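# Place cup carrier flat inside standing paper bag

## Task

Get the cup carrier inside the paper bag, resting flat and upright on the bag's floor, with the bag still upright on the table and its opening fully raised on every side; nothing may depend on the robot holding it there, and the grippers must release and withdraw afterwards.

## Robot and tools

ROBOT. Two arms, left_arm and right_arm, each ending in a two-finger gripper. Every call lists left_arm first, then right_arm. The fingers point along the gripper's own +z axis and close along its y axis. The reported hand point (end_effector_position) sits between the finger pads, roughly 1 cm short of the tips. Reported positions can be a little off, more so when the arm is stretched far out, and arms tend to finish about a centimetre or more below where they were sent.

FRAME. One scene frame serves both arms and all cameras: origin on the tabletop midway between the arms, +z up, +x forward over the table, and left_arm sits on the +y side. The arm names do not correspond to image left or right. Positions are in metres; orientations are unit quaternions written w first (qw, qx, qy, qz).

ROW FORMAT. A row is always 16 numbers, even when one arm should stay still: x, y, z, qw, qx, qy, qz, opening for left_arm, then the same eight for right_arm. x, y, z and the quaternion are an absolute pose in the scene frame (not an offset). Opening runs from -1 (closed) to +1 (fully open, 0.094 m).

execute_actions(actions): a list of up to 15 actions run one after another. Each action is a table of up to 15 rows; each row lasts one control step (1/30 s) and, if fewer than 15 rows are given, the last one is repeated to fill the action. An empty list simply returns the current state and images. A target more than 0.6 m from the gripper's current position along any of that gripper's axes makes the action rejected for both arms; a malformed action, or a first action failing that check against the latest reported state, rejects the whole call.

move(target, speed, blocking): target is one 16-number row of absolute poses. Each gripper travels in a straight line toward its pose, both arms finishing together, taking 0.5 to 10 s (cut off at 10 s). speed is the path top speed in m/s, 0.002 to 0.5, default 0.25; rotation is capped at twice that in rad/s. Openings are applied at the start. Paths do not avoid obstacles or the other arm, and grippers may lag, drift or overshoot speed, especially near full stretch. Faster contact and targets set deeper past the contact point push harder. With blocking=false the call returns after 0.5 s while motion continues; then use wait or stop before any new move or execute_actions.

wait(seconds): 0 to 10; lets time pass with the last commands held, returning early if a running move finishes.

stop(): brakes a running move; braking needs space, more after fast motion. Fingers are not stopped.

zoom_image(camera, region): camera is cam_high, cam_left_wrist or cam_right_wrist; region is [x0, y0, x1, y1] in pixels of that 504x504 image, origin top-left, at most 504 by 504.

finished_scene(scene): closes the current scene, given its number, after the last command has been held; irreversible. Its result reports success and gives the next task, if any.

CONTROLLER BEHAVIOUR. Each control step, the commanded pose is limited to 70 mm and 16 degrees from the measured pose, then pursued by damped inverse kinematics, with position favoured over orientation. Distant targets therefore need several actions; after an action the arm only finishes up to its last clipped pose. Elbows cannot fully straighten. To hold orientation steady, keep sending one fixed quaternion rather than copying the slightly drifting reported one. To keep an arm parked, resend its whole last reported pose and the desired opening every call.

RESULT LINES. The state line gives each gripper's position and quaternion. "Hand target" is the pose the controller is currently heading for. grip_measured is finger opening on the command scale; the last joint value is the opening in metres (each gripper may read up to about 1 mm off, consistently). The move: line reports the ending: done, off_target, moving, held (a safety check blocked the final step) or fault, plus limits: paced means the pose was clipped, held means some steps were blocked and the arm may then jump faster than speed. Distance to each target is listed. If only one arm is named, the other finished fine. "pose unreachable" means the clearance check altered or blocked that arm's command. FAULT lines mean an arm stopped.

GRIPPING. To hold something, command an opening below grip_measured: around 0.03 lower holds firmly, smaller gaps hold more gently. Pad force peaks near 50 to 62 N; very thin parts (under about 2 mm) are held more weakly. Expect occasional brief tugs on held items or pushes on loose ones.

JOINT LIMITS (rad): waist -2.618 to 3.054, shoulder 0 to 3.142, elbow 0 to 3.142, wrist pitch -1.571 to 1.571, wrist yaw -1.571 to 1.571, wrist roll -2.094 to 2.094.

CAMERAS. cam_high is fixed overhead (pinhole); cam_left_wrist and cam_right_wrist are fisheye cameras on the hands. Calibration lines give K, distortion and T_world_to_cam mapping scene coordinates to camera coordinates; actual values may deviate slightly.

HEAT. Carrying load warms motors. A MOTOR HOT warning appears at 75 °C; at 90 °C the arm is halted for 10 s; at 100 °C the arm goes limp and drops. Avoid long holds.

AVOID. Knocking rigid objects off the table, letting the arms collide or press each other, dropping or slamming items, and pushing hard into things. Finish with the bag upright, the carrier settled inside, grippers open and clear.

Each tool is called after "Emit:" by a JSON object that holds its "op" and its "data", one argument or row to a line.

## Session

Emit:
{"op": "execute_actions", "data": {
  "actions": []
}}

Scene clock: 0.00 s.
left_arm: end_effector_position=(+0.6682, +0.3267, +0.1779) grip_measured=+1.000 end_effector_quat_wxyz=(+0.732, +0.217, +0.623, +0.168) | right_arm: end_effector_position=(+0.3978, -0.5686, +0.1249) grip_measured=+1.000 end_effector_quat_wxyz=(+0.409, +0.530, +0.598, +0.440)
Joint positions: left_arm=[0.123 2.436 1.586 0.985 0.311 0.519 0.094] | right_arm=[-1.046  1.952  1.088  0.221 -1.091  0.961  0.094]
Joint velocities: left_arm=[ 0.017  0.002 -0.007 -0.037 -0.007 -0.037  0.   ] | right_arm=[-0.002  0.007  0.007 -0.022 -0.066 -0.022  0.   ]
Hand target (left_arm): +0.669, +0.327, +0.178; +0.731, +0.215, +0.626, +0.165
Hand target (right_arm): +0.399, -0.570, +0.133; +0.419, +0.519, +0.602, +0.439
camera_calibration (this result's frames):
cam_left_wrist: T_world_to_cam=[[-0.00401926, -0.785812, -0.618453, 0.3779], [-0.520833, 0.529595, -0.669524, 0.329535], [0.853649, 0.319419, -0.411405, -0.502218], [0, 0, 0, 1]] pos_world=[0.601869, 0.282856, 0.24773]
cam_right_wrist: T_world_to_cam=[[-0.249049, -0.0653188, -0.966286, 0.180132], [-0.544601, 0.834483, 0.0839551, 0.724319], [0.800865, 0.547149, -0.243399, 0.140032], [0, 0, 0, 1]] pos_world=[0.32718, -0.669284, 0.147333]

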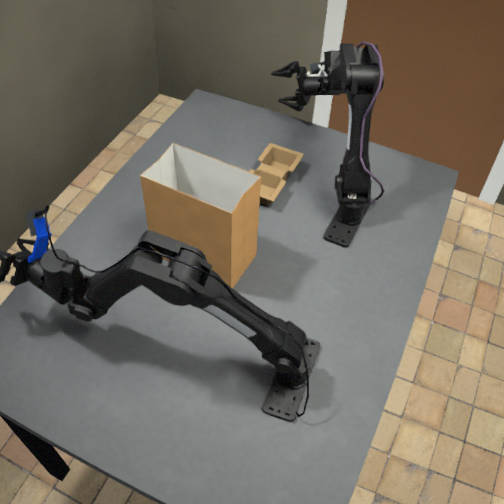

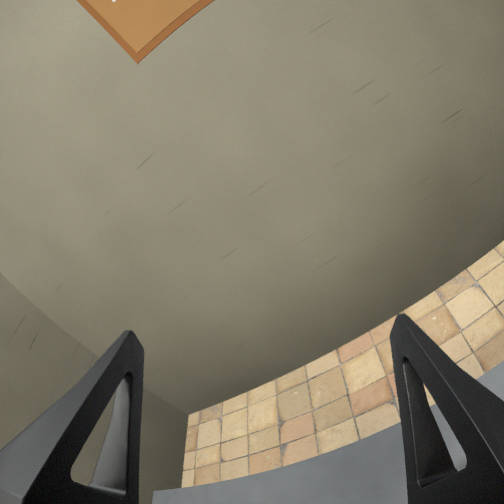

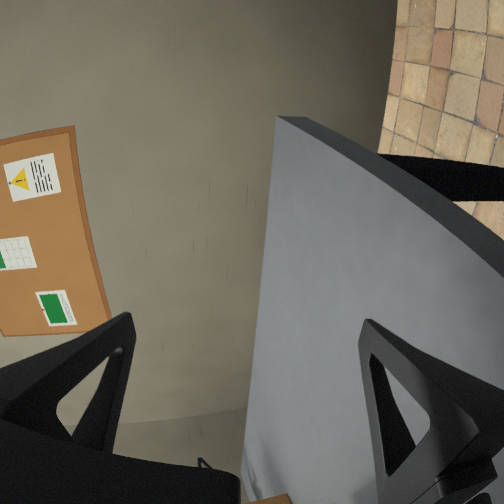

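Emit:
{"op": "zoom_image", "data": {
  "camera": "cam_high",
  "region": [130,130,320,300]
}}

Region (130, 130, 320, 300) of cam_high's 504x504 image, scaled by 2.653, with more detail than that image has; it fills the top 451 rows of this view, and the rest is white.

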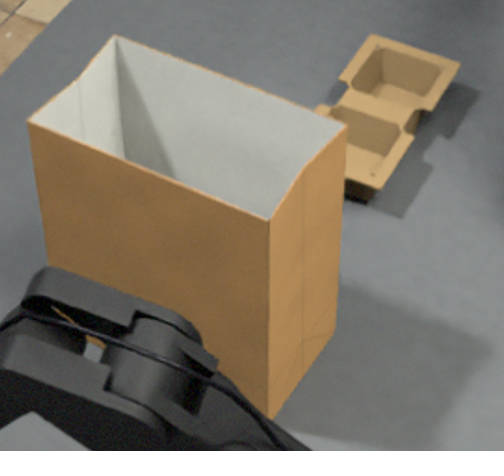

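Emit:
{"op": "move", "data": {
  "target": [0.10,0.46,0.22,0.2183,-0.5190,0.8147,0.1391,1.0, 0.306,-0.276,0.105,0,0.7193,0.6947,0,1.0],
  "speed": 0.3
}}

Scene clock: 51.33 s.
left_arm: end_effector_position=(+0.0980, +0.4521, +0.2098) grip_measured=+1.000 end_effector_quat_wxyz=(+0.221, -0.527, +0.808, +0.144) | right_arm: end_effector_position=(+0.2987, -0.2762, +0.0953) grip_measured=+1.000 end_effector_quat_wxyz=(-0.008, +0.725, +0.689, +0.005)
Joint positions: left_arm=[ 1.062  0.945  1.074 -1.165 -0.007 -0.012  0.094] | right_arm=[-0.083  1.513  1.12  -1.184 -0.018  1.505  0.094]
Joint velocities: left_arm=[-0.012  0.007 -0.012 -0.022  0.022  0.081  0.   ] | right_arm=[-0.002  0.007  0.007 -0.066  0.051  0.022  0.   ]
Hand target (left_arm): +0.099, +0.453, +0.215; +0.224, -0.524, +0.809, +0.143
Hand target (right_arm): +0.304, -0.278, +0.101; +0.000, +0.725, +0.689, +0.001
Off the commanded pose (left_arm): 0.013 m, 1 deg.
Off the commanded pose (right_arm): 0.012 m, 1 deg.
move: off_target (left_arm, right_arm)
camera_calibration (this result's frames):
cam_left_wrist: T_world_to_cam=[[0.870721, -0.488231, -0.0589475, 0.156221], [-0.47127, -0.86265, 0.183683, 0.433156], [-0.140531, -0.132157, -0.981216, 0.378703], [0, 0, 0, 1]] pos_world=[0.121329, 0.499982, 0.301235]
cam_right_wrist: T_world_to_cam=[[-0.999303, 0.0327131, -0.017992, 0.306672], [0.0199401, 0.875079, 0.483569, 0.233308], [0.0315635, 0.482873, -0.875121, 0.324469], [0, 0, 0, 1]] pos_world=[0.291565, -0.370873, 0.176647]

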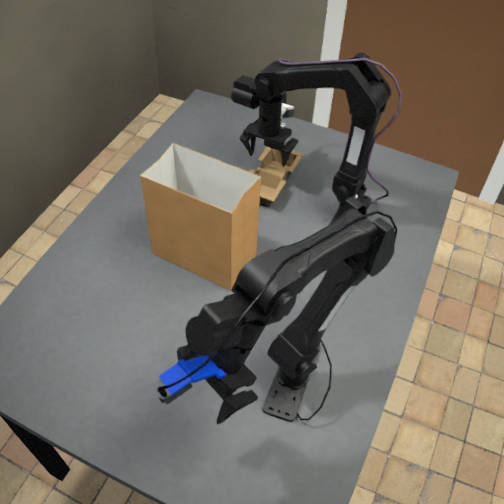

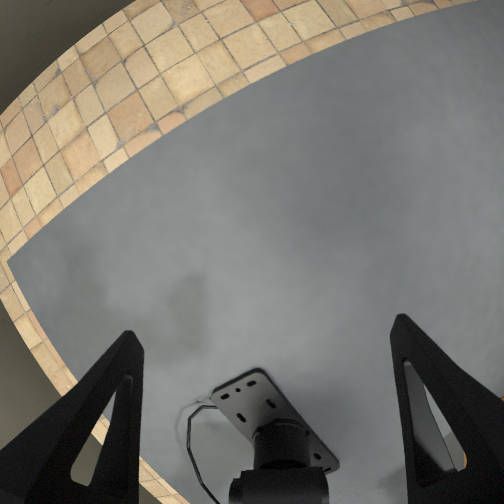

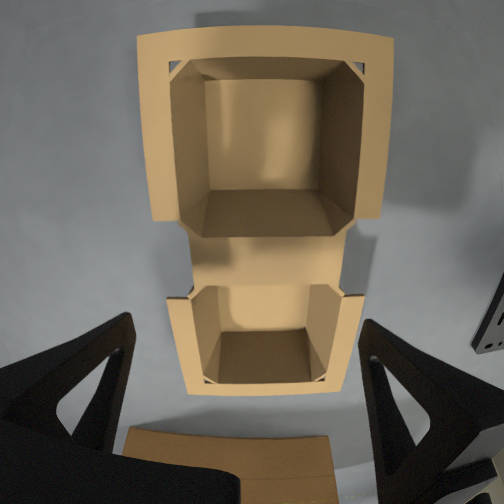

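Emit:
{"op": "move", "data": {
  "target": [0.098,0.4521,0.2098,0.221,-0.527,0.808,0.144,1.0, 0.290,-0.292,0.066,0,0.7193,0.6947,0,1.0],
  "speed": 0.05
}}

Scene clock: 73.47 s.
left_arm: end_effector_position=(+0.0981, +0.4518, +0.2096) grip_measured=+1.000 end_effector_quat_wxyz=(+0.221, -0.526, +0.808, +0.144) | right_arm: end_effector_position=(+0.2938, -0.2875, +0.0686) grip_measured=+1.000 end_effector_quat_wxyz=(-0.004, +0.719, +0.695, +0.007)
Joint positions: left_arm=[ 1.062  0.945  1.074 -1.166 -0.006 -0.011  0.094] | right_arm=[-0.129  1.513  1.011 -1.067 -0.016  1.442  0.094]
Joint velocities: left_arm=[-0.002 -0.007 -0.007 -0.022  0.051  0.022  0.   ] | right_arm=[ 0.012  0.012  0.012  0.051  0.081 -0.037  0.   ]
Hand target (left_arm): +0.098, +0.452, +0.210; +0.221, -0.527, +0.808, +0.144
Hand target (right_arm): +0.290, -0.292, +0.066; +0.000, +0.719, +0.695, +0.000
Off the commanded pose (left_arm): 0.000 m, 0 deg.
Off the commanded pose (right_arm): 0.006 m, 1 deg.
move: done
camera_calibration (this result's frames):
cam_left_wrist: T_world_to_cam=[[0.869777, -0.489948, -0.0586451, 0.156794], [-0.472851, -0.861546, 0.1848, 0.43238], [-0.141068, -0.133004, -0.981025, 0.378926], [0, 0, 0, 1]] pos_world=[0.12153, 0.499735, 0.301028]
cam_right_wrist: T_world_to_cam=[[-0.999503, 0.0154711, -0.0274756, 0.29744], [0.0003742, 0.877116, 0.480278, 0.262852], [0.0315297, 0.480028, -0.876686, 0.30601], [0, 0, 0, 1]] pos_world=[0.287546, -0.382047, 0.150206]

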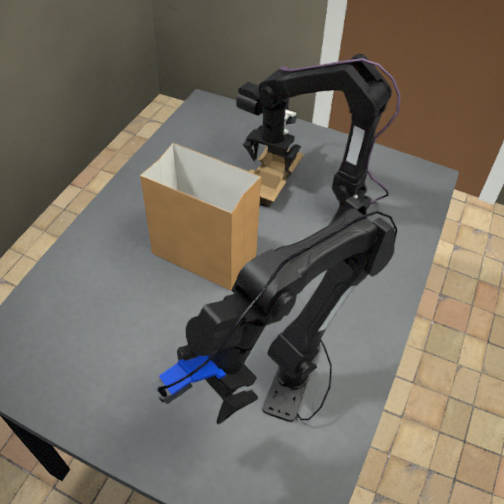

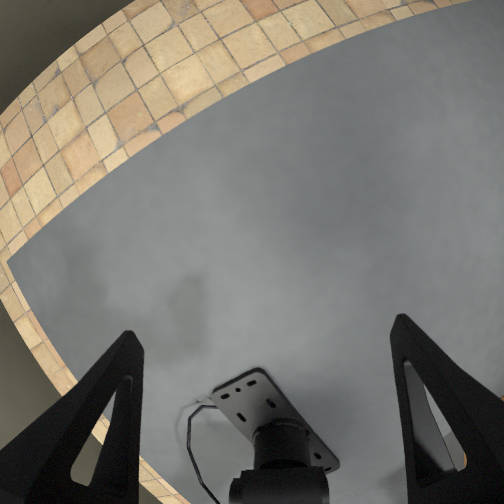

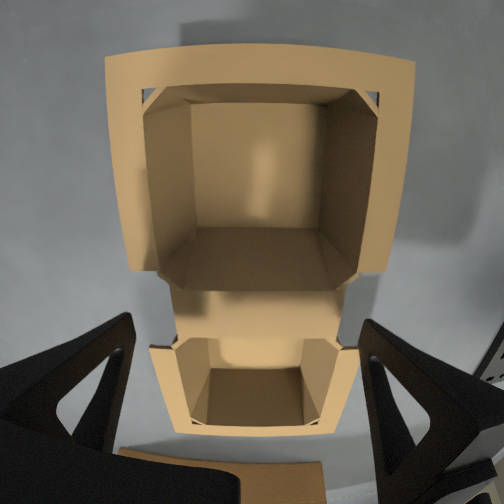

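Emit:
{"op": "move", "data": {
  "target": [0.098,0.4521,0.2098,0.221,-0.527,0.808,0.144,1.0, 0.285,-0.297,0.032,0,0.7193,0.6947,0,1.0],
  "speed": 0.03
}}

Scene clock: 81.13 s.
left_arm: end_effector_position=(+0.0981, +0.4518, +0.2096) grip_measured=+1.000 end_effector_quat_wxyz=(+0.221, -0.526, +0.808, +0.144) | right_arm: end_effector_position=(+0.2895, -0.2924, +0.0383) grip_measured=+1.000 end_effector_quat_wxyz=(+0.001, +0.718, +0.696, +0.011)
Joint positions: left_arm=[ 1.062  0.945  1.074 -1.166 -0.006 -0.011  0.094] | right_arm=[-0.151  1.527  0.898 -0.927 -0.016  1.417  0.094]
Joint velocities: left_arm=[ 0.007  0.002 -0.017  0.037 -0.037 -0.007  0.   ] | right_arm=[ 0.007 -0.017  0.007  0.007 -0.022 -0.022  0.   ]
Hand target (left_arm): +0.098, +0.452, +0.210; +0.221, -0.527, +0.808, +0.144
Hand target (right_arm): +0.285, -0.297, +0.032; +0.000, +0.719, +0.695, +0.000
Off the commanded pose (left_arm): 0.000 m, 0 deg.
Off the commanded pose (right_arm): 0.009 m, 1 deg.
move: done
camera_calibration (this result's frames):
cam_left_wrist: T_world_to_cam=[[0.869777, -0.489948, -0.0586451, 0.156794], [-0.472851, -0.861546, 0.1848, 0.43238], [-0.141068, -0.133004, -0.981025, 0.378926], [0, 0, 0, 1]] pos_world=[0.12153, 0.499735, 0.301028]
cam_right_wrist: T_world_to_cam=[[-0.999088, 0.013886, -0.0403731, 0.292337], [-0.00714435, 0.877922, 0.478751, 0.28414], [0.0420924, 0.478603, -0.877022, 0.278442], [0, 0, 0, 1]] pos_world=[0.28238, -0.386775, 0.119971]

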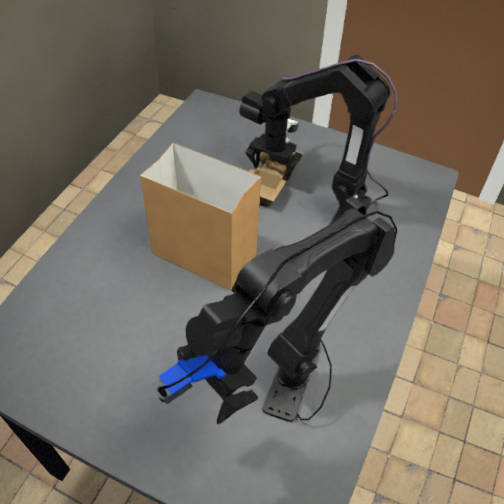

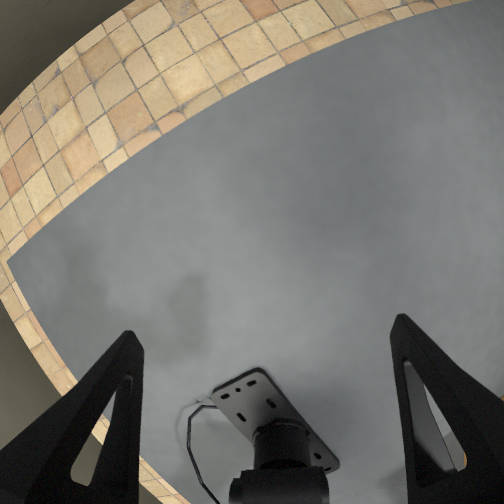

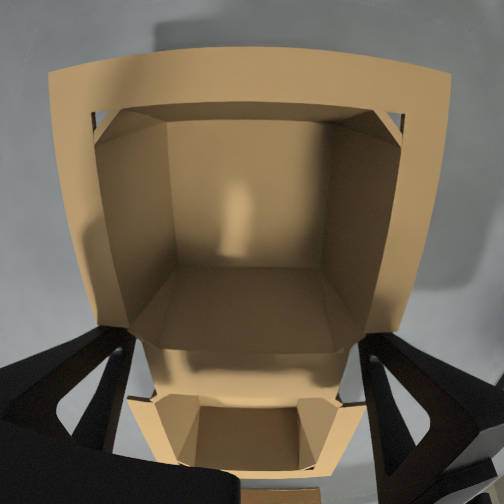

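Good position. Close gradually.

Emit:
{"op": "execute_actions", "data": {
  "actions": [
    [[0.098,0.4521,0.2098,0.221,-0.527,0.808,0.144,1.0, 0.285,-0.297,0.032,0,0.7193,0.6947,0,0.70]],
    [[0.098,0.4521,0.2098,0.221,-0.527,0.808,0.144,1.0, 0.285,-0.297,0.032,0,0.7193,0.6947,0,0.66],[0.098,0.4521,0.2098,0.221,-0.527,0.808,0.144,1.0, 0.285,-0.297,0.032,0,0.7193,0.6947,0,0.65],[0.098,0.4521,0.2098,0.221,-0.527,0.808,0.144,1.0, 0.285,-0.297,0.032,0,0.7193,0.6947,0,0.64],[0.098,0.4521,0.2098,0.221,-0.527,0.808,0.144,1.0, 0.285,-0.297,0.032,0,0.7193,0.6947,0,0.63],[0.098,0.4521,0.2098,0.221,-0.527,0.808,0.144,1.0, 0.285,-0.297,0.032,0,0.7193,0.6947,0,0.62],[0.098,0.4521,0.2098,0.221,-0.527,0.808,0.144,1.0, 0.285,-0.297,0.032,0,0.7193,0.6947,0,0.61],[0.098,0.4521,0.2098,0.221,-0.527,0.808,0.144,1.0, 0.285,-0.297,0.032,0,0.7193,0.6947,0,0.60],[0.098,0.4521,0.2098,0.221,-0.527,0.808,0.144,1.0, 0.285,-0.297,0.032,0,0.7193,0.6947,0,0.59],[0.098,0.4521,0.2098,0.221,-0.527,0.808,0.144,1.0, 0.285,-0.297,0.032,0,0.7193,0.6947,0,0.58]]
  ]
}}

Scene clock: 87.07 s.
left_arm: end_effector_position=(+0.0981, +0.4518, +0.2096) grip_measured=+1.000 end_effector_quat_wxyz=(+0.221, -0.526, +0.808, +0.144) | right_arm: end_effector_position=(+0.2905, -0.2926, +0.0383) grip_measured=+0.586 end_effector_quat_wxyz=(+0.003, +0.717, +0.697, +0.012)
Joint positions: left_arm=[ 1.062  0.945  1.074 -1.166 -0.006 -0.011  0.094] | right_arm=[-0.151  1.527  0.898 -0.923 -0.016  1.416  0.075]
Joint velocities: left_arm=[ 0.017 -0.007 -0.012  0.066 -0.007 -0.007  0.   ] | right_arm=[ 0.007  0.017 -0.007  0.051 -0.051 -0.037 -0.   ]
Hand target (left_arm): +0.098, +0.452, +0.210; +0.221, -0.527, +0.808, +0.144
Hand target (right_arm): +0.285, -0.297, +0.032; +0.000, +0.719, +0.695, -0.000
Off the commanded pose (left_arm): 0.000 m, 0 deg.
Off the commanded pose (right_arm): 0.009 m, 1 deg.
camera_calibration (this result's frames):
cam_left_wrist: T_world_to_cam=[[0.869777, -0.489948, -0.0586451, 0.156794], [-0.472851, -0.861546, 0.1848, 0.43238], [-0.141068, -0.133004, -0.981025, 0.378926], [0, 0, 0, 1]] pos_world=[0.12153, 0.499735, 0.301028]
cam_right_wrist: T_world_to_cam=[[-0.998952, 0.0123216, -0.0440834, 0.292905], [-0.0102477, 0.878437, 0.477748, 0.285442], [0.0446111, 0.477699, -0.87739, 0.277549], [0, 0, 0, 1]] pos_world=[0.283141, -0.386937, 0.120062]

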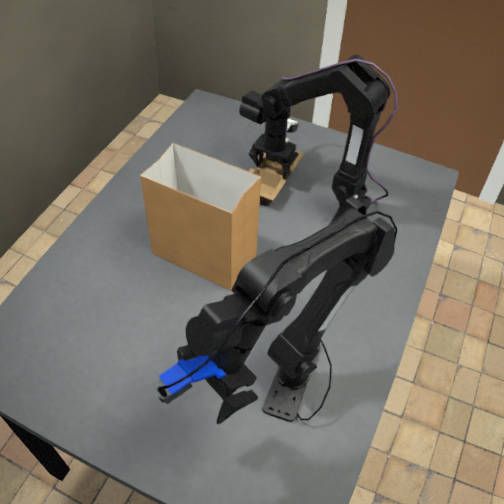

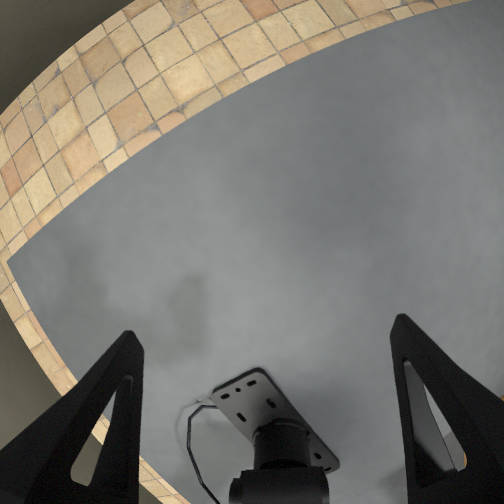

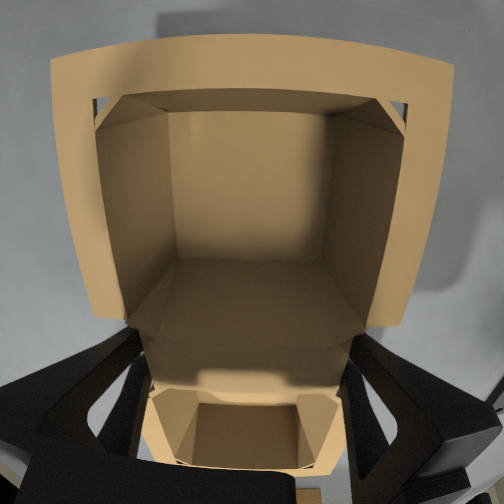

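Emit:
{"op": "execute_actions", "data": {
  "actions": [
    [[0.098,0.4521,0.2098,0.221,-0.527,0.808,0.144,1.0, 0.288,-0.294,0.036,0,0.7193,0.6947,0,0.56],[0.098,0.4521,0.2098,0.221,-0.527,0.808,0.144,1.0, 0.288,-0.294,0.038,0,0.7193,0.6947,0,0.56],[0.098,0.4521,0.2098,0.221,-0.527,0.808,0.144,1.0, 0.288,-0.294,0.040,0,0.7193,0.6947,0,0.56],[0.098,0.4521,0.2098,0.221,-0.527,0.808,0.144,1.0, 0.288,-0.294,0.043,0,0.7193,0.6947,0,0.56],[0.098,0.4521,0.2098,0.221,-0.527,0.808,0.144,1.0, 0.288,-0.294,0.047,0,0.7193,0.6947,0,0.56],[0.098,0.4521,0.2098,0.221,-0.527,0.808,0.144,1.0, 0.288,-0.294,0.052,0,0.7193,0.6947,0,0.56],[0.098,0.4521,0.2098,0.221,-0.527,0.808,0.144,1.0, 0.288,-0.294,0.058,0,0.7193,0.6947,0,0.56],[0.098,0.4521,0.2098,0.221,-0.527,0.808,0.144,1.0, 0.288,-0.294,0.064,0,0.7193,0.6947,0,0.56],[0.098,0.4521,0.2098,0.221,-0.527,0.808,0.144,1.0, 0.288,-0.294,0.070,0,0.7193,0.6947,0,0.56],[0.098,0.4521,0.2098,0.221,-0.527,0.808,0.144,1.0, 0.288,-0.294,0.076,0,0.7193,0.6947,0,0.56],[0.098,0.4521,0.2098,0.221,-0.527,0.808,0.144,1.0, 0.288,-0.294,0.082,0,0.7193,0.6947,0,0.56],[0.098,0.4521,0.2098,0.221,-0.527,0.808,0.144,1.0, 0.288,-0.294,0.088,0,0.7193,0.6947,0,0.56],[0.098,0.4521,0.2098,0.221,-0.527,0.808,0.144,1.0, 0.288,-0.294,0.094,0,0.7193,0.6947,0,0.56],[0.098,0.4521,0.2098,0.221,-0.527,0.808,0.144,1.0, 0.288,-0.294,0.100,0,0.7193,0.6947,0,0.56]]
  ]
}}

Emit:
{"op": "move", "data": {
  "target": [0.098,0.4521,0.2098,0.221,-0.527,0.808,0.144,1.0, 0.33,-0.14,0.39,0.4844,0.0344,0.8739,-0.0190,0.56],
  "speed": 0.25
}}

Scene clock: 128.10 s.
left_arm: end_effector_position=(+0.0981, +0.4518, +0.2096) grip_measured=+1.000 end_effector_quat_wxyz=(+0.221, -0.526, +0.808, +0.144) | right_arm: end_effector_position=(+0.2918, -0.2930, +0.0763) grip_measured=+0.574 end_effector_quat_wxyz=(-0.003, +0.719, +0.695, +0.008)
Joint positions: left_arm=[ 1.062  0.945  1.074 -1.166 -0.006 -0.011  0.094] | right_arm=[-0.151  1.499  1.03  -1.097 -0.016  1.42   0.074]
Joint velocities: left_arm=[ 0.012 -0.012  0.002  0.037  0.022 -0.037  0.   ] | right_arm=[-0.017 -0.168  0.549 -0.491 -0.007  0.007 -0.001]
Hand target (left_arm): +0.098, +0.452, +0.210; +0.221, -0.527, +0.808, +0.144
Hand target (right_arm): +0.288, -0.294, +0.097; +0.001, +0.719, +0.695, +0.001
Off the commanded pose (left_arm): 0.000 m, 0 deg.
Off the commanded pose (right_arm): 0.024 m, 1 deg.
camera_calibration (this result's frames):
cam_left_wrist: T_world_to_cam=[[0.869777, -0.489948, -0.0586451, 0.156794], [-0.472851, -0.861546, 0.1848, 0.43238], [-0.141068, -0.133004, -0.981025, 0.378926], [0, 0, 0, 1]] pos_world=[0.12153, 0.499735, 0.301028]
cam_right_wrist: T_world_to_cam=[[-0.999399, 0.0166005, -0.0304367, 0.296315], [-0.0000369702, 0.877401, 0.479758, 0.26416], [0.0346694, 0.47947, -0.876873, 0.314357], [0, 0, 0, 1]] pos_world=[0.285248, -0.387418, 0.157937]

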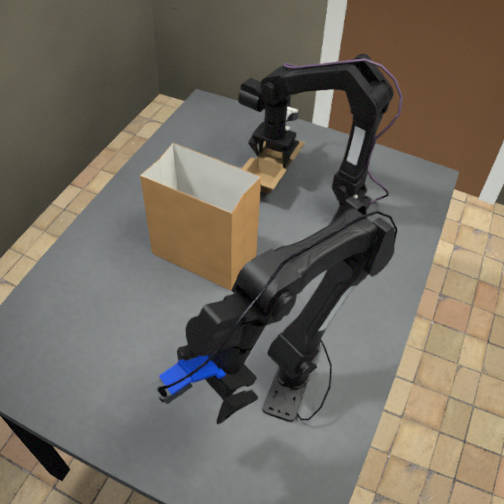

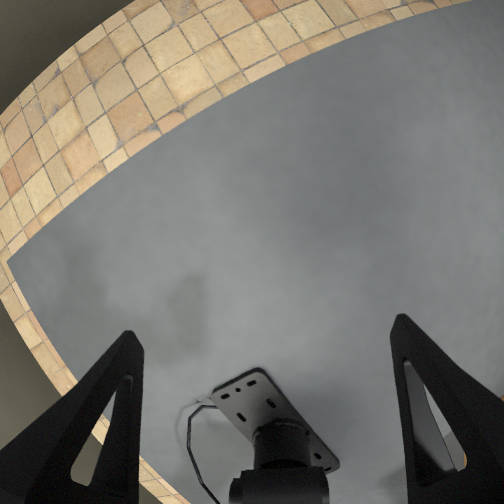

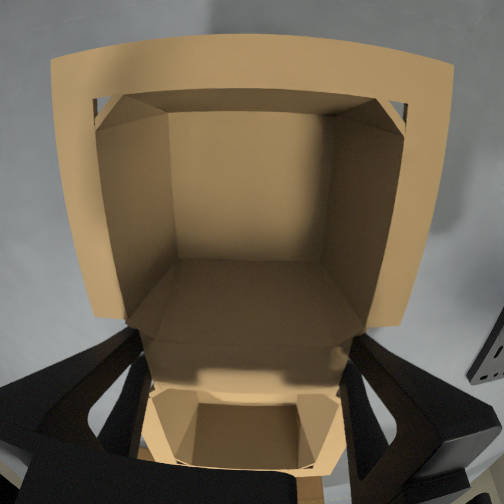

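Scene clock: 132.23 s.
left_arm: end_effector_position=(+0.0981, +0.4518, +0.2096) grip_measured=+1.000 end_effector_quat_wxyz=(+0.221, -0.526, +0.808, +0.144) | right_arm: end_effector_position=(+0.3281, -0.1422, +0.3708) grip_measured=+0.574 end_effector_quat_wxyz=(+0.459, +0.025, +0.888, -0.023)
Joint positions: left_arm=[ 1.062  0.945  1.074 -1.166 -0.006 -0.011  0.094] | right_arm=[ 0.754  1.238  1.664 -1.219  0.624  0.514  0.074]
Joint velocities: left_arm=[-0.007  0.007 -0.017 -0.022  0.037 -0.007  0.   ] | right_arm=[ 0.002 -0.017 -0.002 -0.007 -0.037 -0.095 -0.001]
Hand target (left_arm): +0.098, +0.452, +0.210; +0.221, -0.527, +0.808, +0.144
Hand target (right_arm): +0.328, -0.144, +0.389; +0.481, +0.032, +0.876, -0.011
Off the commanded pose (left_arm): 0.000 m, 0 deg.
Off the commanded pose (right_arm): 0.019 m, 4 deg.
move: off_target (right_arm)
camera_calibration (this result's frames):
cam_left_wrist: T_world_to_cam=[[0.869777, -0.489948, -0.0586451, 0.156794], [-0.472851, -0.861546, 0.1848, 0.43238], [-0.141068, -0.133004, -0.981025, 0.378926], [0, 0, 0, 1]] pos_world=[0.12153, 0.499735, 0.301028]
cam_right_wrist: T_world_to_cam=[[-0.0362767, -0.999175, 0.0182593, -0.139461], [-0.892534, 0.0241754, -0.450331, 0.506992], [0.449518, -0.0326336, -0.892675, 0.29599], [0, 0, 0, 1]] pos_world=[0.314395, -0.141943, 0.495084]

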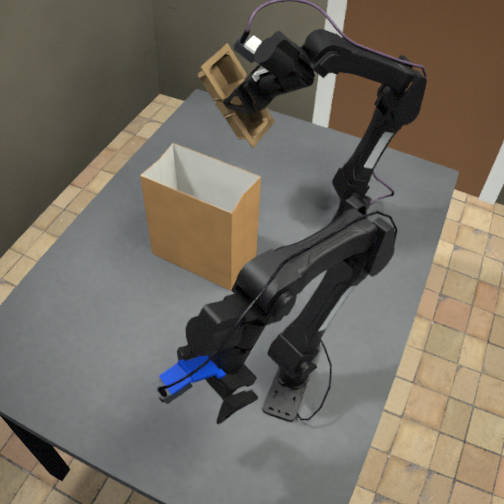

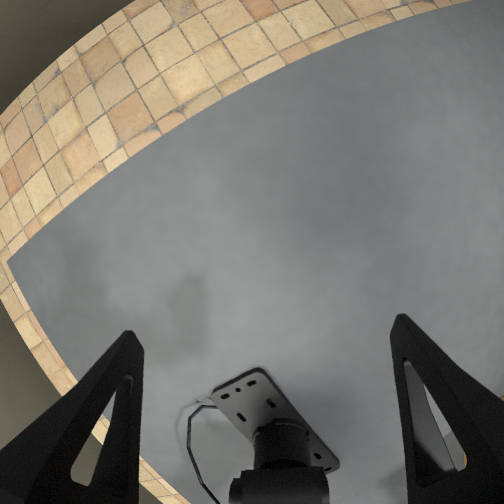

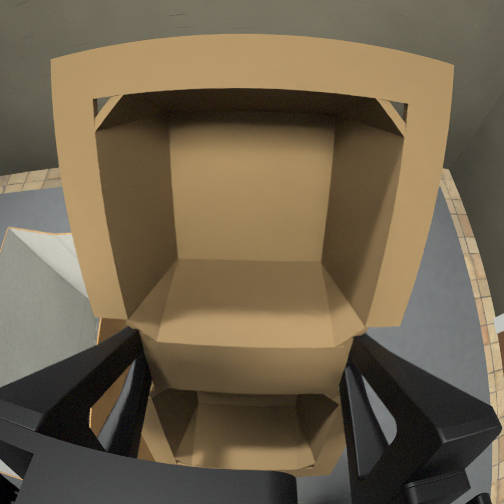

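Emit:
{"op": "zoom_image", "data": {
  "camera": "cam_right_wrist",
  "region": [0,200,160,480]
}}

Region (0, 200, 160, 480) of cam_right_wrist's 504x504 image, scaled by 1.800, with more detail than that image has; it fills the left 288 columns of this view, and the rest is white.

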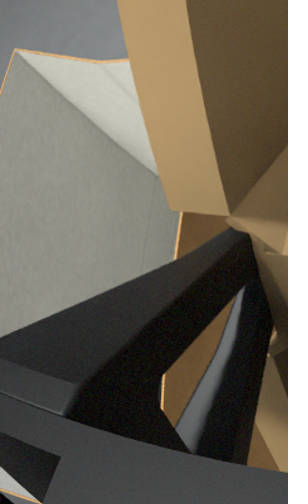

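Emit:
{"op": "zoom_image", "data": {
  "camera": "cam_high",
  "region": [130,135,280,300]
}}

Region (130, 135, 280, 300) of cam_high's 504x504 image, scaled by 3.055, with more detail than that image has; it fills the left 458 columns of this view, and the rest is white.

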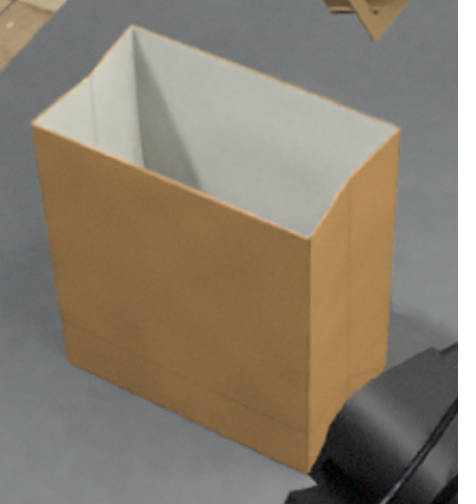

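Emit:
{"op": "move", "data": {
  "target": [0.098,0.4521,0.2098,0.221,-0.527,0.808,0.144,1.0, 0.355,0.014,0.40,0.4846,0.0260,0.8742,-0.0144,0.55],
  "speed": 0.12
}}

Emit:
{"op": "zoom_image", "data": {
  "camera": "cam_high",
  "region": [130,80,290,240]
}}

Scene clock: 165.70 s.
left_arm: end_effector_position=(+0.0981, +0.4518, +0.2096) grip_measured=+1.000 end_effector_quat_wxyz=(+0.221, -0.526, +0.808, +0.144) | right_arm: end_effector_position=(+0.3547, +0.0139, +0.3944) grip_measured=+0.568 end_effector_quat_wxyz=(+0.472, +0.018, +0.881, -0.013)
Joint positions: left_arm=[ 1.062  0.945  1.074 -1.166 -0.006 -0.011  0.094] | right_arm=[ 1.073  1.871  2.425 -1.514  0.83   0.806  0.074]
Joint velocities: left_arm=[ 0.002 -0.002  0.002  0.037 -0.051 -0.037  0.   ] | right_arm=[-0.002 -0.007  0.002 -0.095 -0.022  0.022 -0.   ]
Hand target (left_arm): +0.098, +0.452, +0.210; +0.221, -0.527, +0.808, +0.144
Hand target (right_arm): +0.355, +0.013, +0.402; +0.484, +0.026, +0.875, -0.013
Off the commanded pose (left_arm): 0.000 m, 0 deg.
Off the commanded pose (right_arm): 0.006 m, 2 deg.
move: done
camera_calibration (this result's frames):
cam_left_wrist: T_world_to_cam=[[0.869777, -0.489948, -0.0586451, 0.156794], [-0.472851, -0.861546, 0.1848, 0.43238], [-0.141068, -0.133004, -0.981025, 0.378926], [0, 0, 0, 1]] pos_world=[0.12153, 0.499735, 0.301028]
cam_right_wrist: T_world_to_cam=[[-0.0157245, -0.999852, 0.00703024, 0.0141961], [-0.878421, 0.0104554, -0.477773, 0.543594], [0.477629, -0.0136882, -0.878455, 0.294351], [0, 0, 0, 1]] pos_world=[0.337137, 0.0125396, 0.518189]

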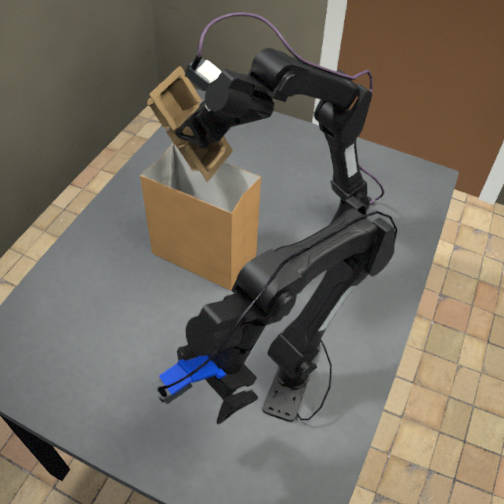

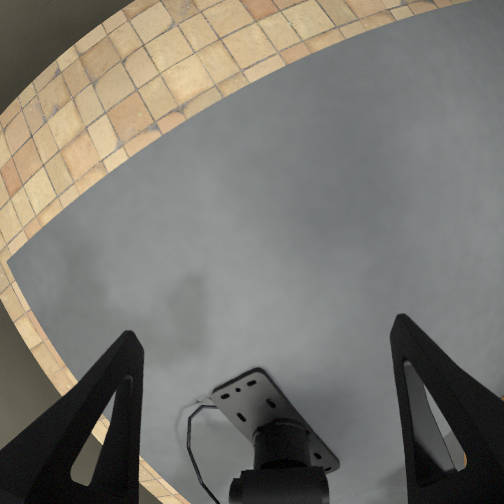

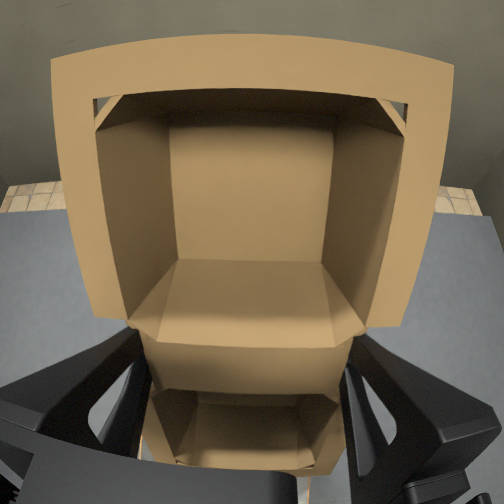

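Region (130, 80, 290, 240) of cam_high's 504x504 image, scaled by 3.150, with more detail than that image has.

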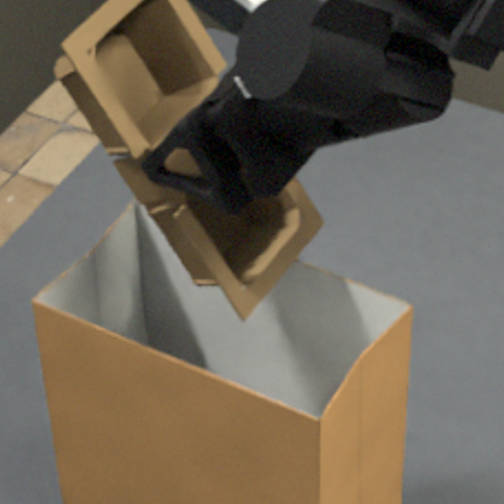

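Emit:
{"op": "zoom_image", "data": {
  "camera": "cam_right_wrist",
  "region": [110,380,370,504]
}}

Region (110, 380, 370, 504) of cam_right_wrist's 504x504 image, scaled by 1.938, with more detail than that image has; it fills the top 240 rows of this view, and the rest is white.

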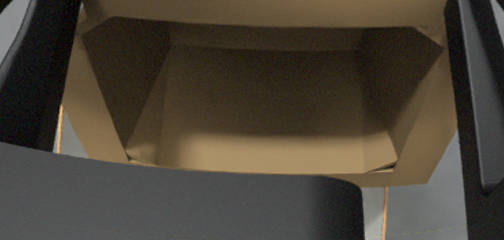

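Emit:
{"op": "move", "data": {
  "target": [0.098,0.4521,0.2098,0.221,-0.527,0.808,0.144,1.0, 0.352,0.030,0.372,0.4846,0.0260,0.8742,-0.0144,0.55],
  "speed": 0.05
}}

Emit:
{"op": "zoom_image", "data": {
  "camera": "cam_high",
  "region": [130,80,290,240]
}}

Emit:
{"op": "zoom_image", "data": {
  "camera": "cam_right_wrist",
  "region": [110,380,370,504]
}}

Scene clock: 181.87 s.
left_arm: end_effector_position=(+0.0981, +0.4518, +0.2096) grip_measured=+1.000 end_effector_quat_wxyz=(+0.221, -0.526, +0.808, +0.144) | right_arm: end_effector_position=(+0.3542, +0.0346, +0.3621) grip_measured=+0.568 end_effector_quat_wxyz=(+0.470, +0.018, +0.882, -0.019)
Joint positions: left_arm=[ 1.062  0.945  1.074 -1.166 -0.006 -0.011  0.094] | right_arm=[ 1.107  1.855  2.247 -1.401  0.851  0.854  0.074]
Joint velocities: left_arm=[-0.012  0.002  0.007 -0.022 -0.066 -0.051  0.   ] | right_arm=[-0.002  0.002  0.007  0.11   0.037  0.007 -0.   ]
Hand target (left_arm): +0.098, +0.452, +0.210; +0.221, -0.527, +0.808, +0.144
Hand target (right_arm): +0.352, +0.030, +0.372; +0.484, +0.026, +0.875, -0.014
Off the commanded pose (left_arm): 0.000 m, 0 deg.
Off the commanded pose (right_arm): 0.011 m, 2 deg.
move: off_target (right_arm)
camera_calibration (this result's frames):
cam_left_wrist: T_world_to_cam=[[0.869777, -0.489948, -0.0586451, 0.156794], [-0.472851, -0.861546, 0.1848, 0.43238], [-0.141068, -0.133004, -0.981025, 0.378926], [0, 0, 0, 1]] pos_world=[0.12153, 0.499735, 0.301028]
cam_right_wrist: T_world_to_cam=[[-0.0201847, -0.999628, 0.0183393, 0.0325605], [-0.881447, 0.00913543, -0.472195, 0.526573], [0.471852, -0.0256962, -0.881303, 0.269979], [0, 0, 0, 1]] pos_world=[0.337414, 0.0346754, 0.485982]

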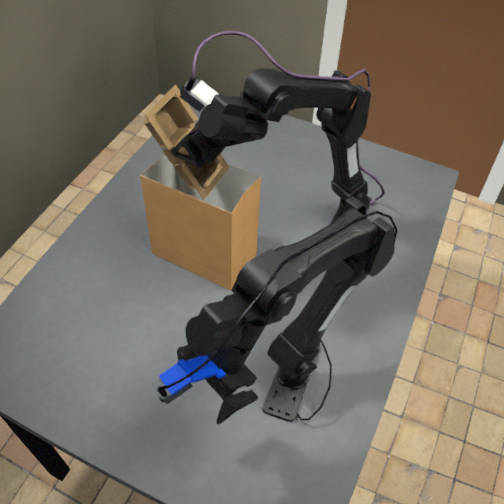

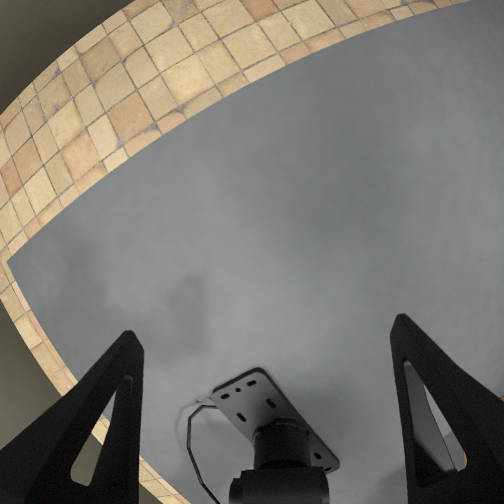

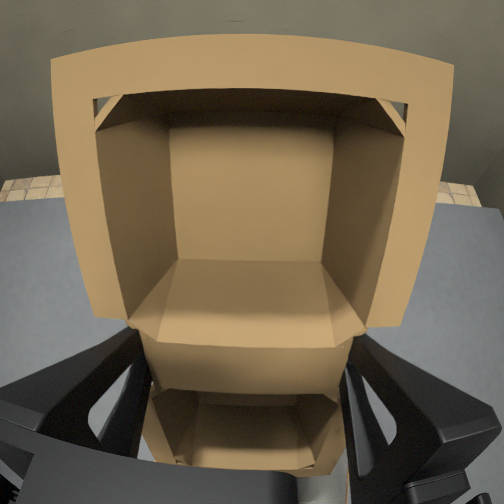

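Region (130, 80, 290, 240) of cam_high's 504x504 image, scaled by 3.150, with more detail than that image has.

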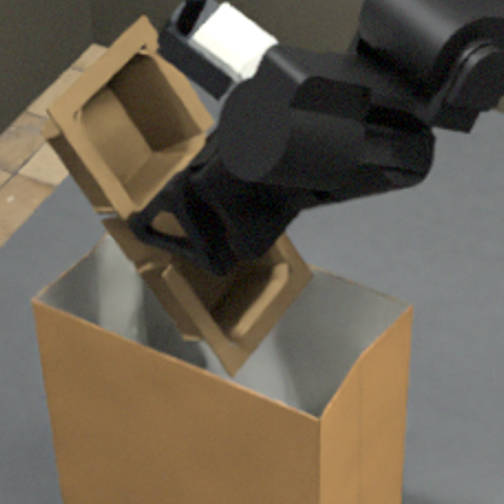

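Region (110, 380, 370, 504) of cam_right_wrist's 504x504 image, scaled by 1.938, with more detail than that image has; it fills the top 240 rows of this view, and the rest is white.

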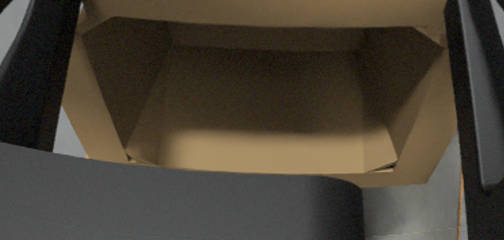

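Emit:
{"op": "move", "data": {
  "target": [0.098,0.4521,0.2098,0.221,-0.527,0.808,0.144,1.0, 0.346,0.027,0.335,0.4380,0.0392,0.8979,-0.0191,0.55],
  "speed": 0.04
}}

Emit:
{"op": "zoom_image", "data": {
  "camera": "cam_high",
  "region": [130,80,290,240]
}}

Scene clock: 190.63 s.
left_arm: end_effector_position=(+0.0981, +0.4518, +0.2096) grip_measured=+1.000 end_effector_quat_wxyz=(+0.221, -0.526, +0.808, +0.144) | right_arm: end_effector_position=(+0.3483, +0.0386, +0.3245) grip_measured=+0.568 end_effector_quat_wxyz=(+0.430, +0.030, +0.902, -0.022)
Joint positions: left_arm=[ 1.062  0.945  1.074 -1.166 -0.006 -0.011  0.094] | right_arm=[ 1.107  1.855  2.145 -1.402  0.792  0.945  0.074]
Joint velocities: left_arm=[-0.017 -0.002  0.002 -0.007  0.007  0.037  0.   ] | right_arm=[-0.002  0.017 -0.012  0.007  0.066 -0.081  0.   ]
Hand target (left_arm): +0.098, +0.452, +0.210; +0.221, -0.527, +0.808, +0.144
Hand target (right_arm): +0.346, +0.027, +0.335; +0.438, +0.040, +0.898, -0.020
Off the commanded pose (left_arm): 0.000 m, 0 deg.
Off the commanded pose (right_arm): 0.016 m, 2 deg.
move: off_target (right_arm)
camera_calibration (this result's frames):
cam_left_wrist: T_world_to_cam=[[0.869777, -0.489948, -0.0586451, 0.156794], [-0.472851, -0.861546, 0.1848, 0.43238], [-0.141068, -0.133004, -0.981025, 0.378926], [0, 0, 0, 1]] pos_world=[0.12153, 0.499735, 0.301028]
cam_right_wrist: T_world_to_cam=[[-0.044043, -0.998936, 0.0136924, 0.0469227], [-0.91921, 0.035152, -0.392196, 0.489727], [0.391297, -0.0298597, -0.91978, 0.280432], [0, 0, 0, 1]] pos_world=[0.342496, 0.0380315, 0.449362]

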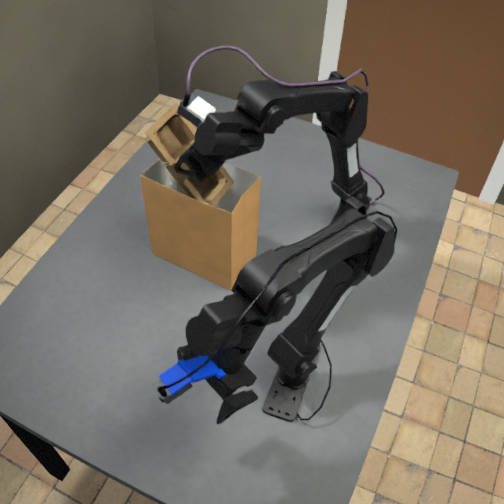

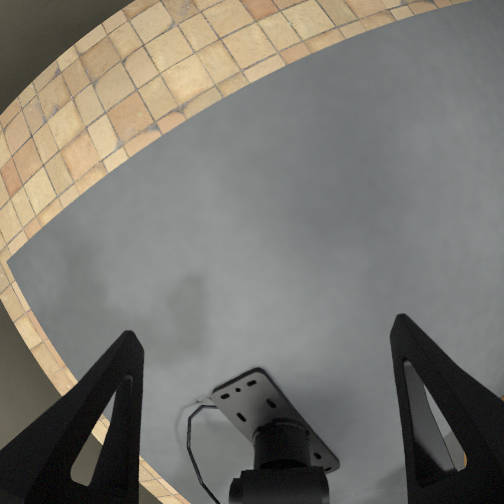

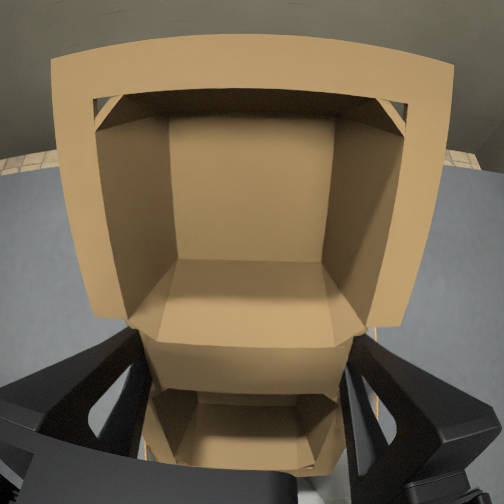

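Region (130, 80, 290, 240) of cam_high's 504x504 image, scaled by 3.150, with more detail than that image has.

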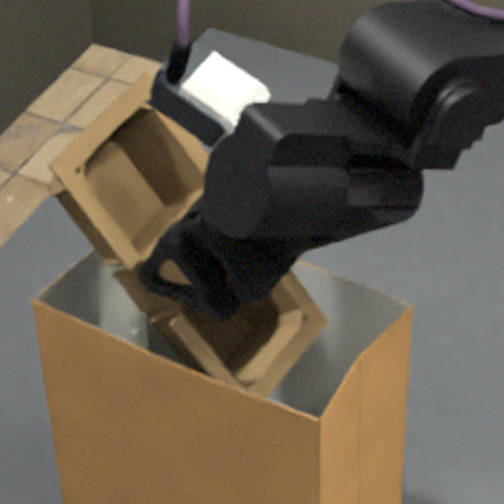

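Emit:
{"op": "move", "data": {
  "target": [0.098,0.4521,0.2098,0.221,-0.527,0.808,0.144,1.0, 0.340,0.016,0.305,0.3823,0.0403,0.9230,-0.0167,0.55],
  "speed": 0.04
}}

Emit:
{"op": "zoom_image", "data": {
  "camera": "cam_high",
  "region": [130,80,290,240]
}}

Scene clock: 201.87 s.
left_arm: end_effector_position=(+0.0981, +0.4518, +0.2096) grip_measured=+1.000 end_effector_quat_wxyz=(+0.221, -0.526, +0.808, +0.144) | right_arm: end_effector_position=(+0.3403, +0.0259, +0.2980) grip_measured=+0.568 end_effector_quat_wxyz=(+0.376, +0.032, +0.926, -0.018)
Joint positions: left_arm=[ 1.062  0.945  1.074 -1.166 -0.006 -0.011  0.094] | right_arm=[ 1.07   1.805  2.038 -1.402  0.678  0.962  0.074]
Joint velocities: left_arm=[-0.007 -0.007 -0.007  0.11  -0.051  0.022  0.   ] | right_arm=[ 0.002 -0.012 -0.002  0.037 -0.066 -0.007 -0.001]
Hand target (left_arm): +0.098, +0.452, +0.210; +0.221, -0.527, +0.808, +0.144
Hand target (right_arm): +0.340, +0.016, +0.304; +0.382, +0.041, +0.923, -0.018
Off the commanded pose (left_arm): 0.000 m, 0 deg.
Off the commanded pose (right_arm): 0.012 m, 1 deg.
move: off_target (right_arm)
camera_calibration (this result's frames):
cam_left_wrist: T_world_to_cam=[[0.869777, -0.489948, -0.0586451, 0.156794], [-0.472851, -0.861546, 0.1848, 0.43238], [-0.141068, -0.133004, -0.981025, 0.378926], [0, 0, 0, 1]] pos_world=[0.12153, 0.499735, 0.301028]
cam_right_wrist: T_world_to_cam=[[-0.0436234, -0.999036, 0.00494855, 0.0366833], [-0.958649, 0.0404646, -0.281698, 0.452853], [0.281226, -0.0170326, -0.95949, 0.307814], [0, 0, 0, 1]] pos_world=[0.349162, 0.0235663, 0.422731]

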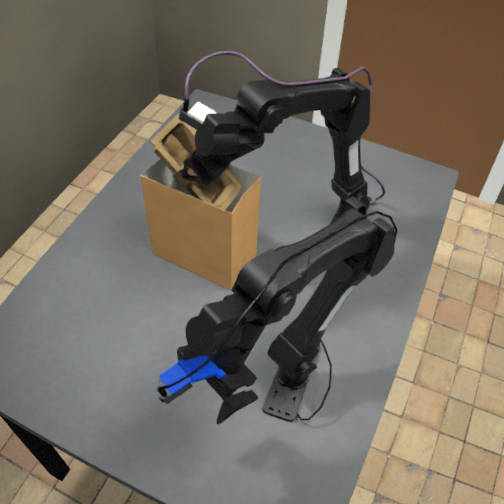

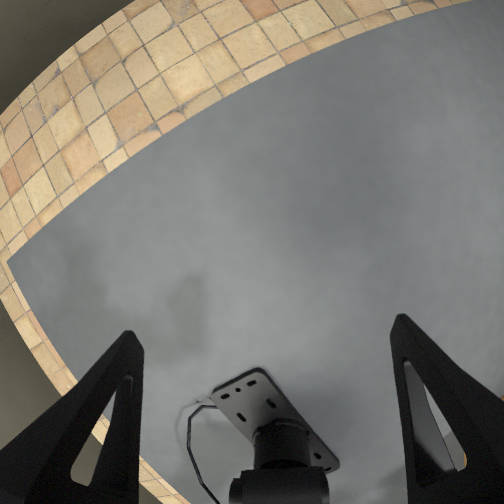

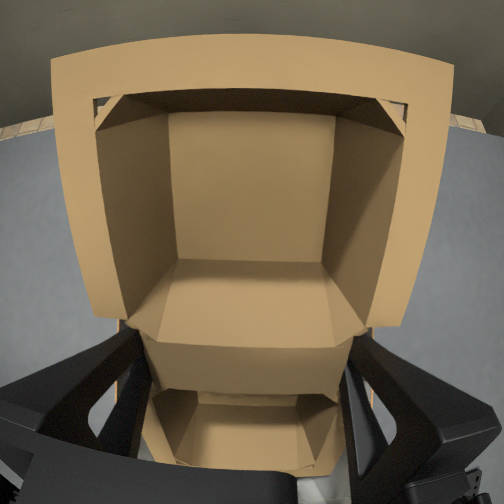

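Region (130, 80, 290, 240) of cam_high's 504x504 image, scaled by 3.150, with more detail than that image has.

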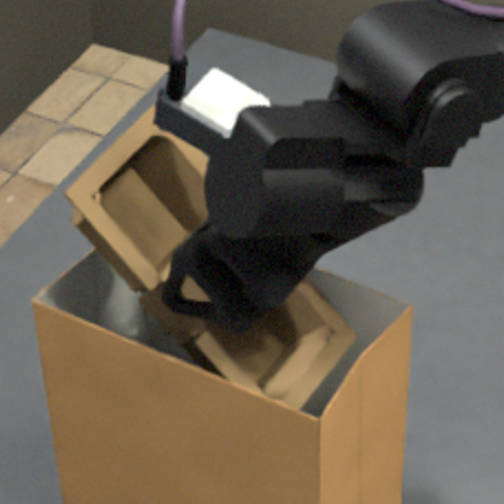

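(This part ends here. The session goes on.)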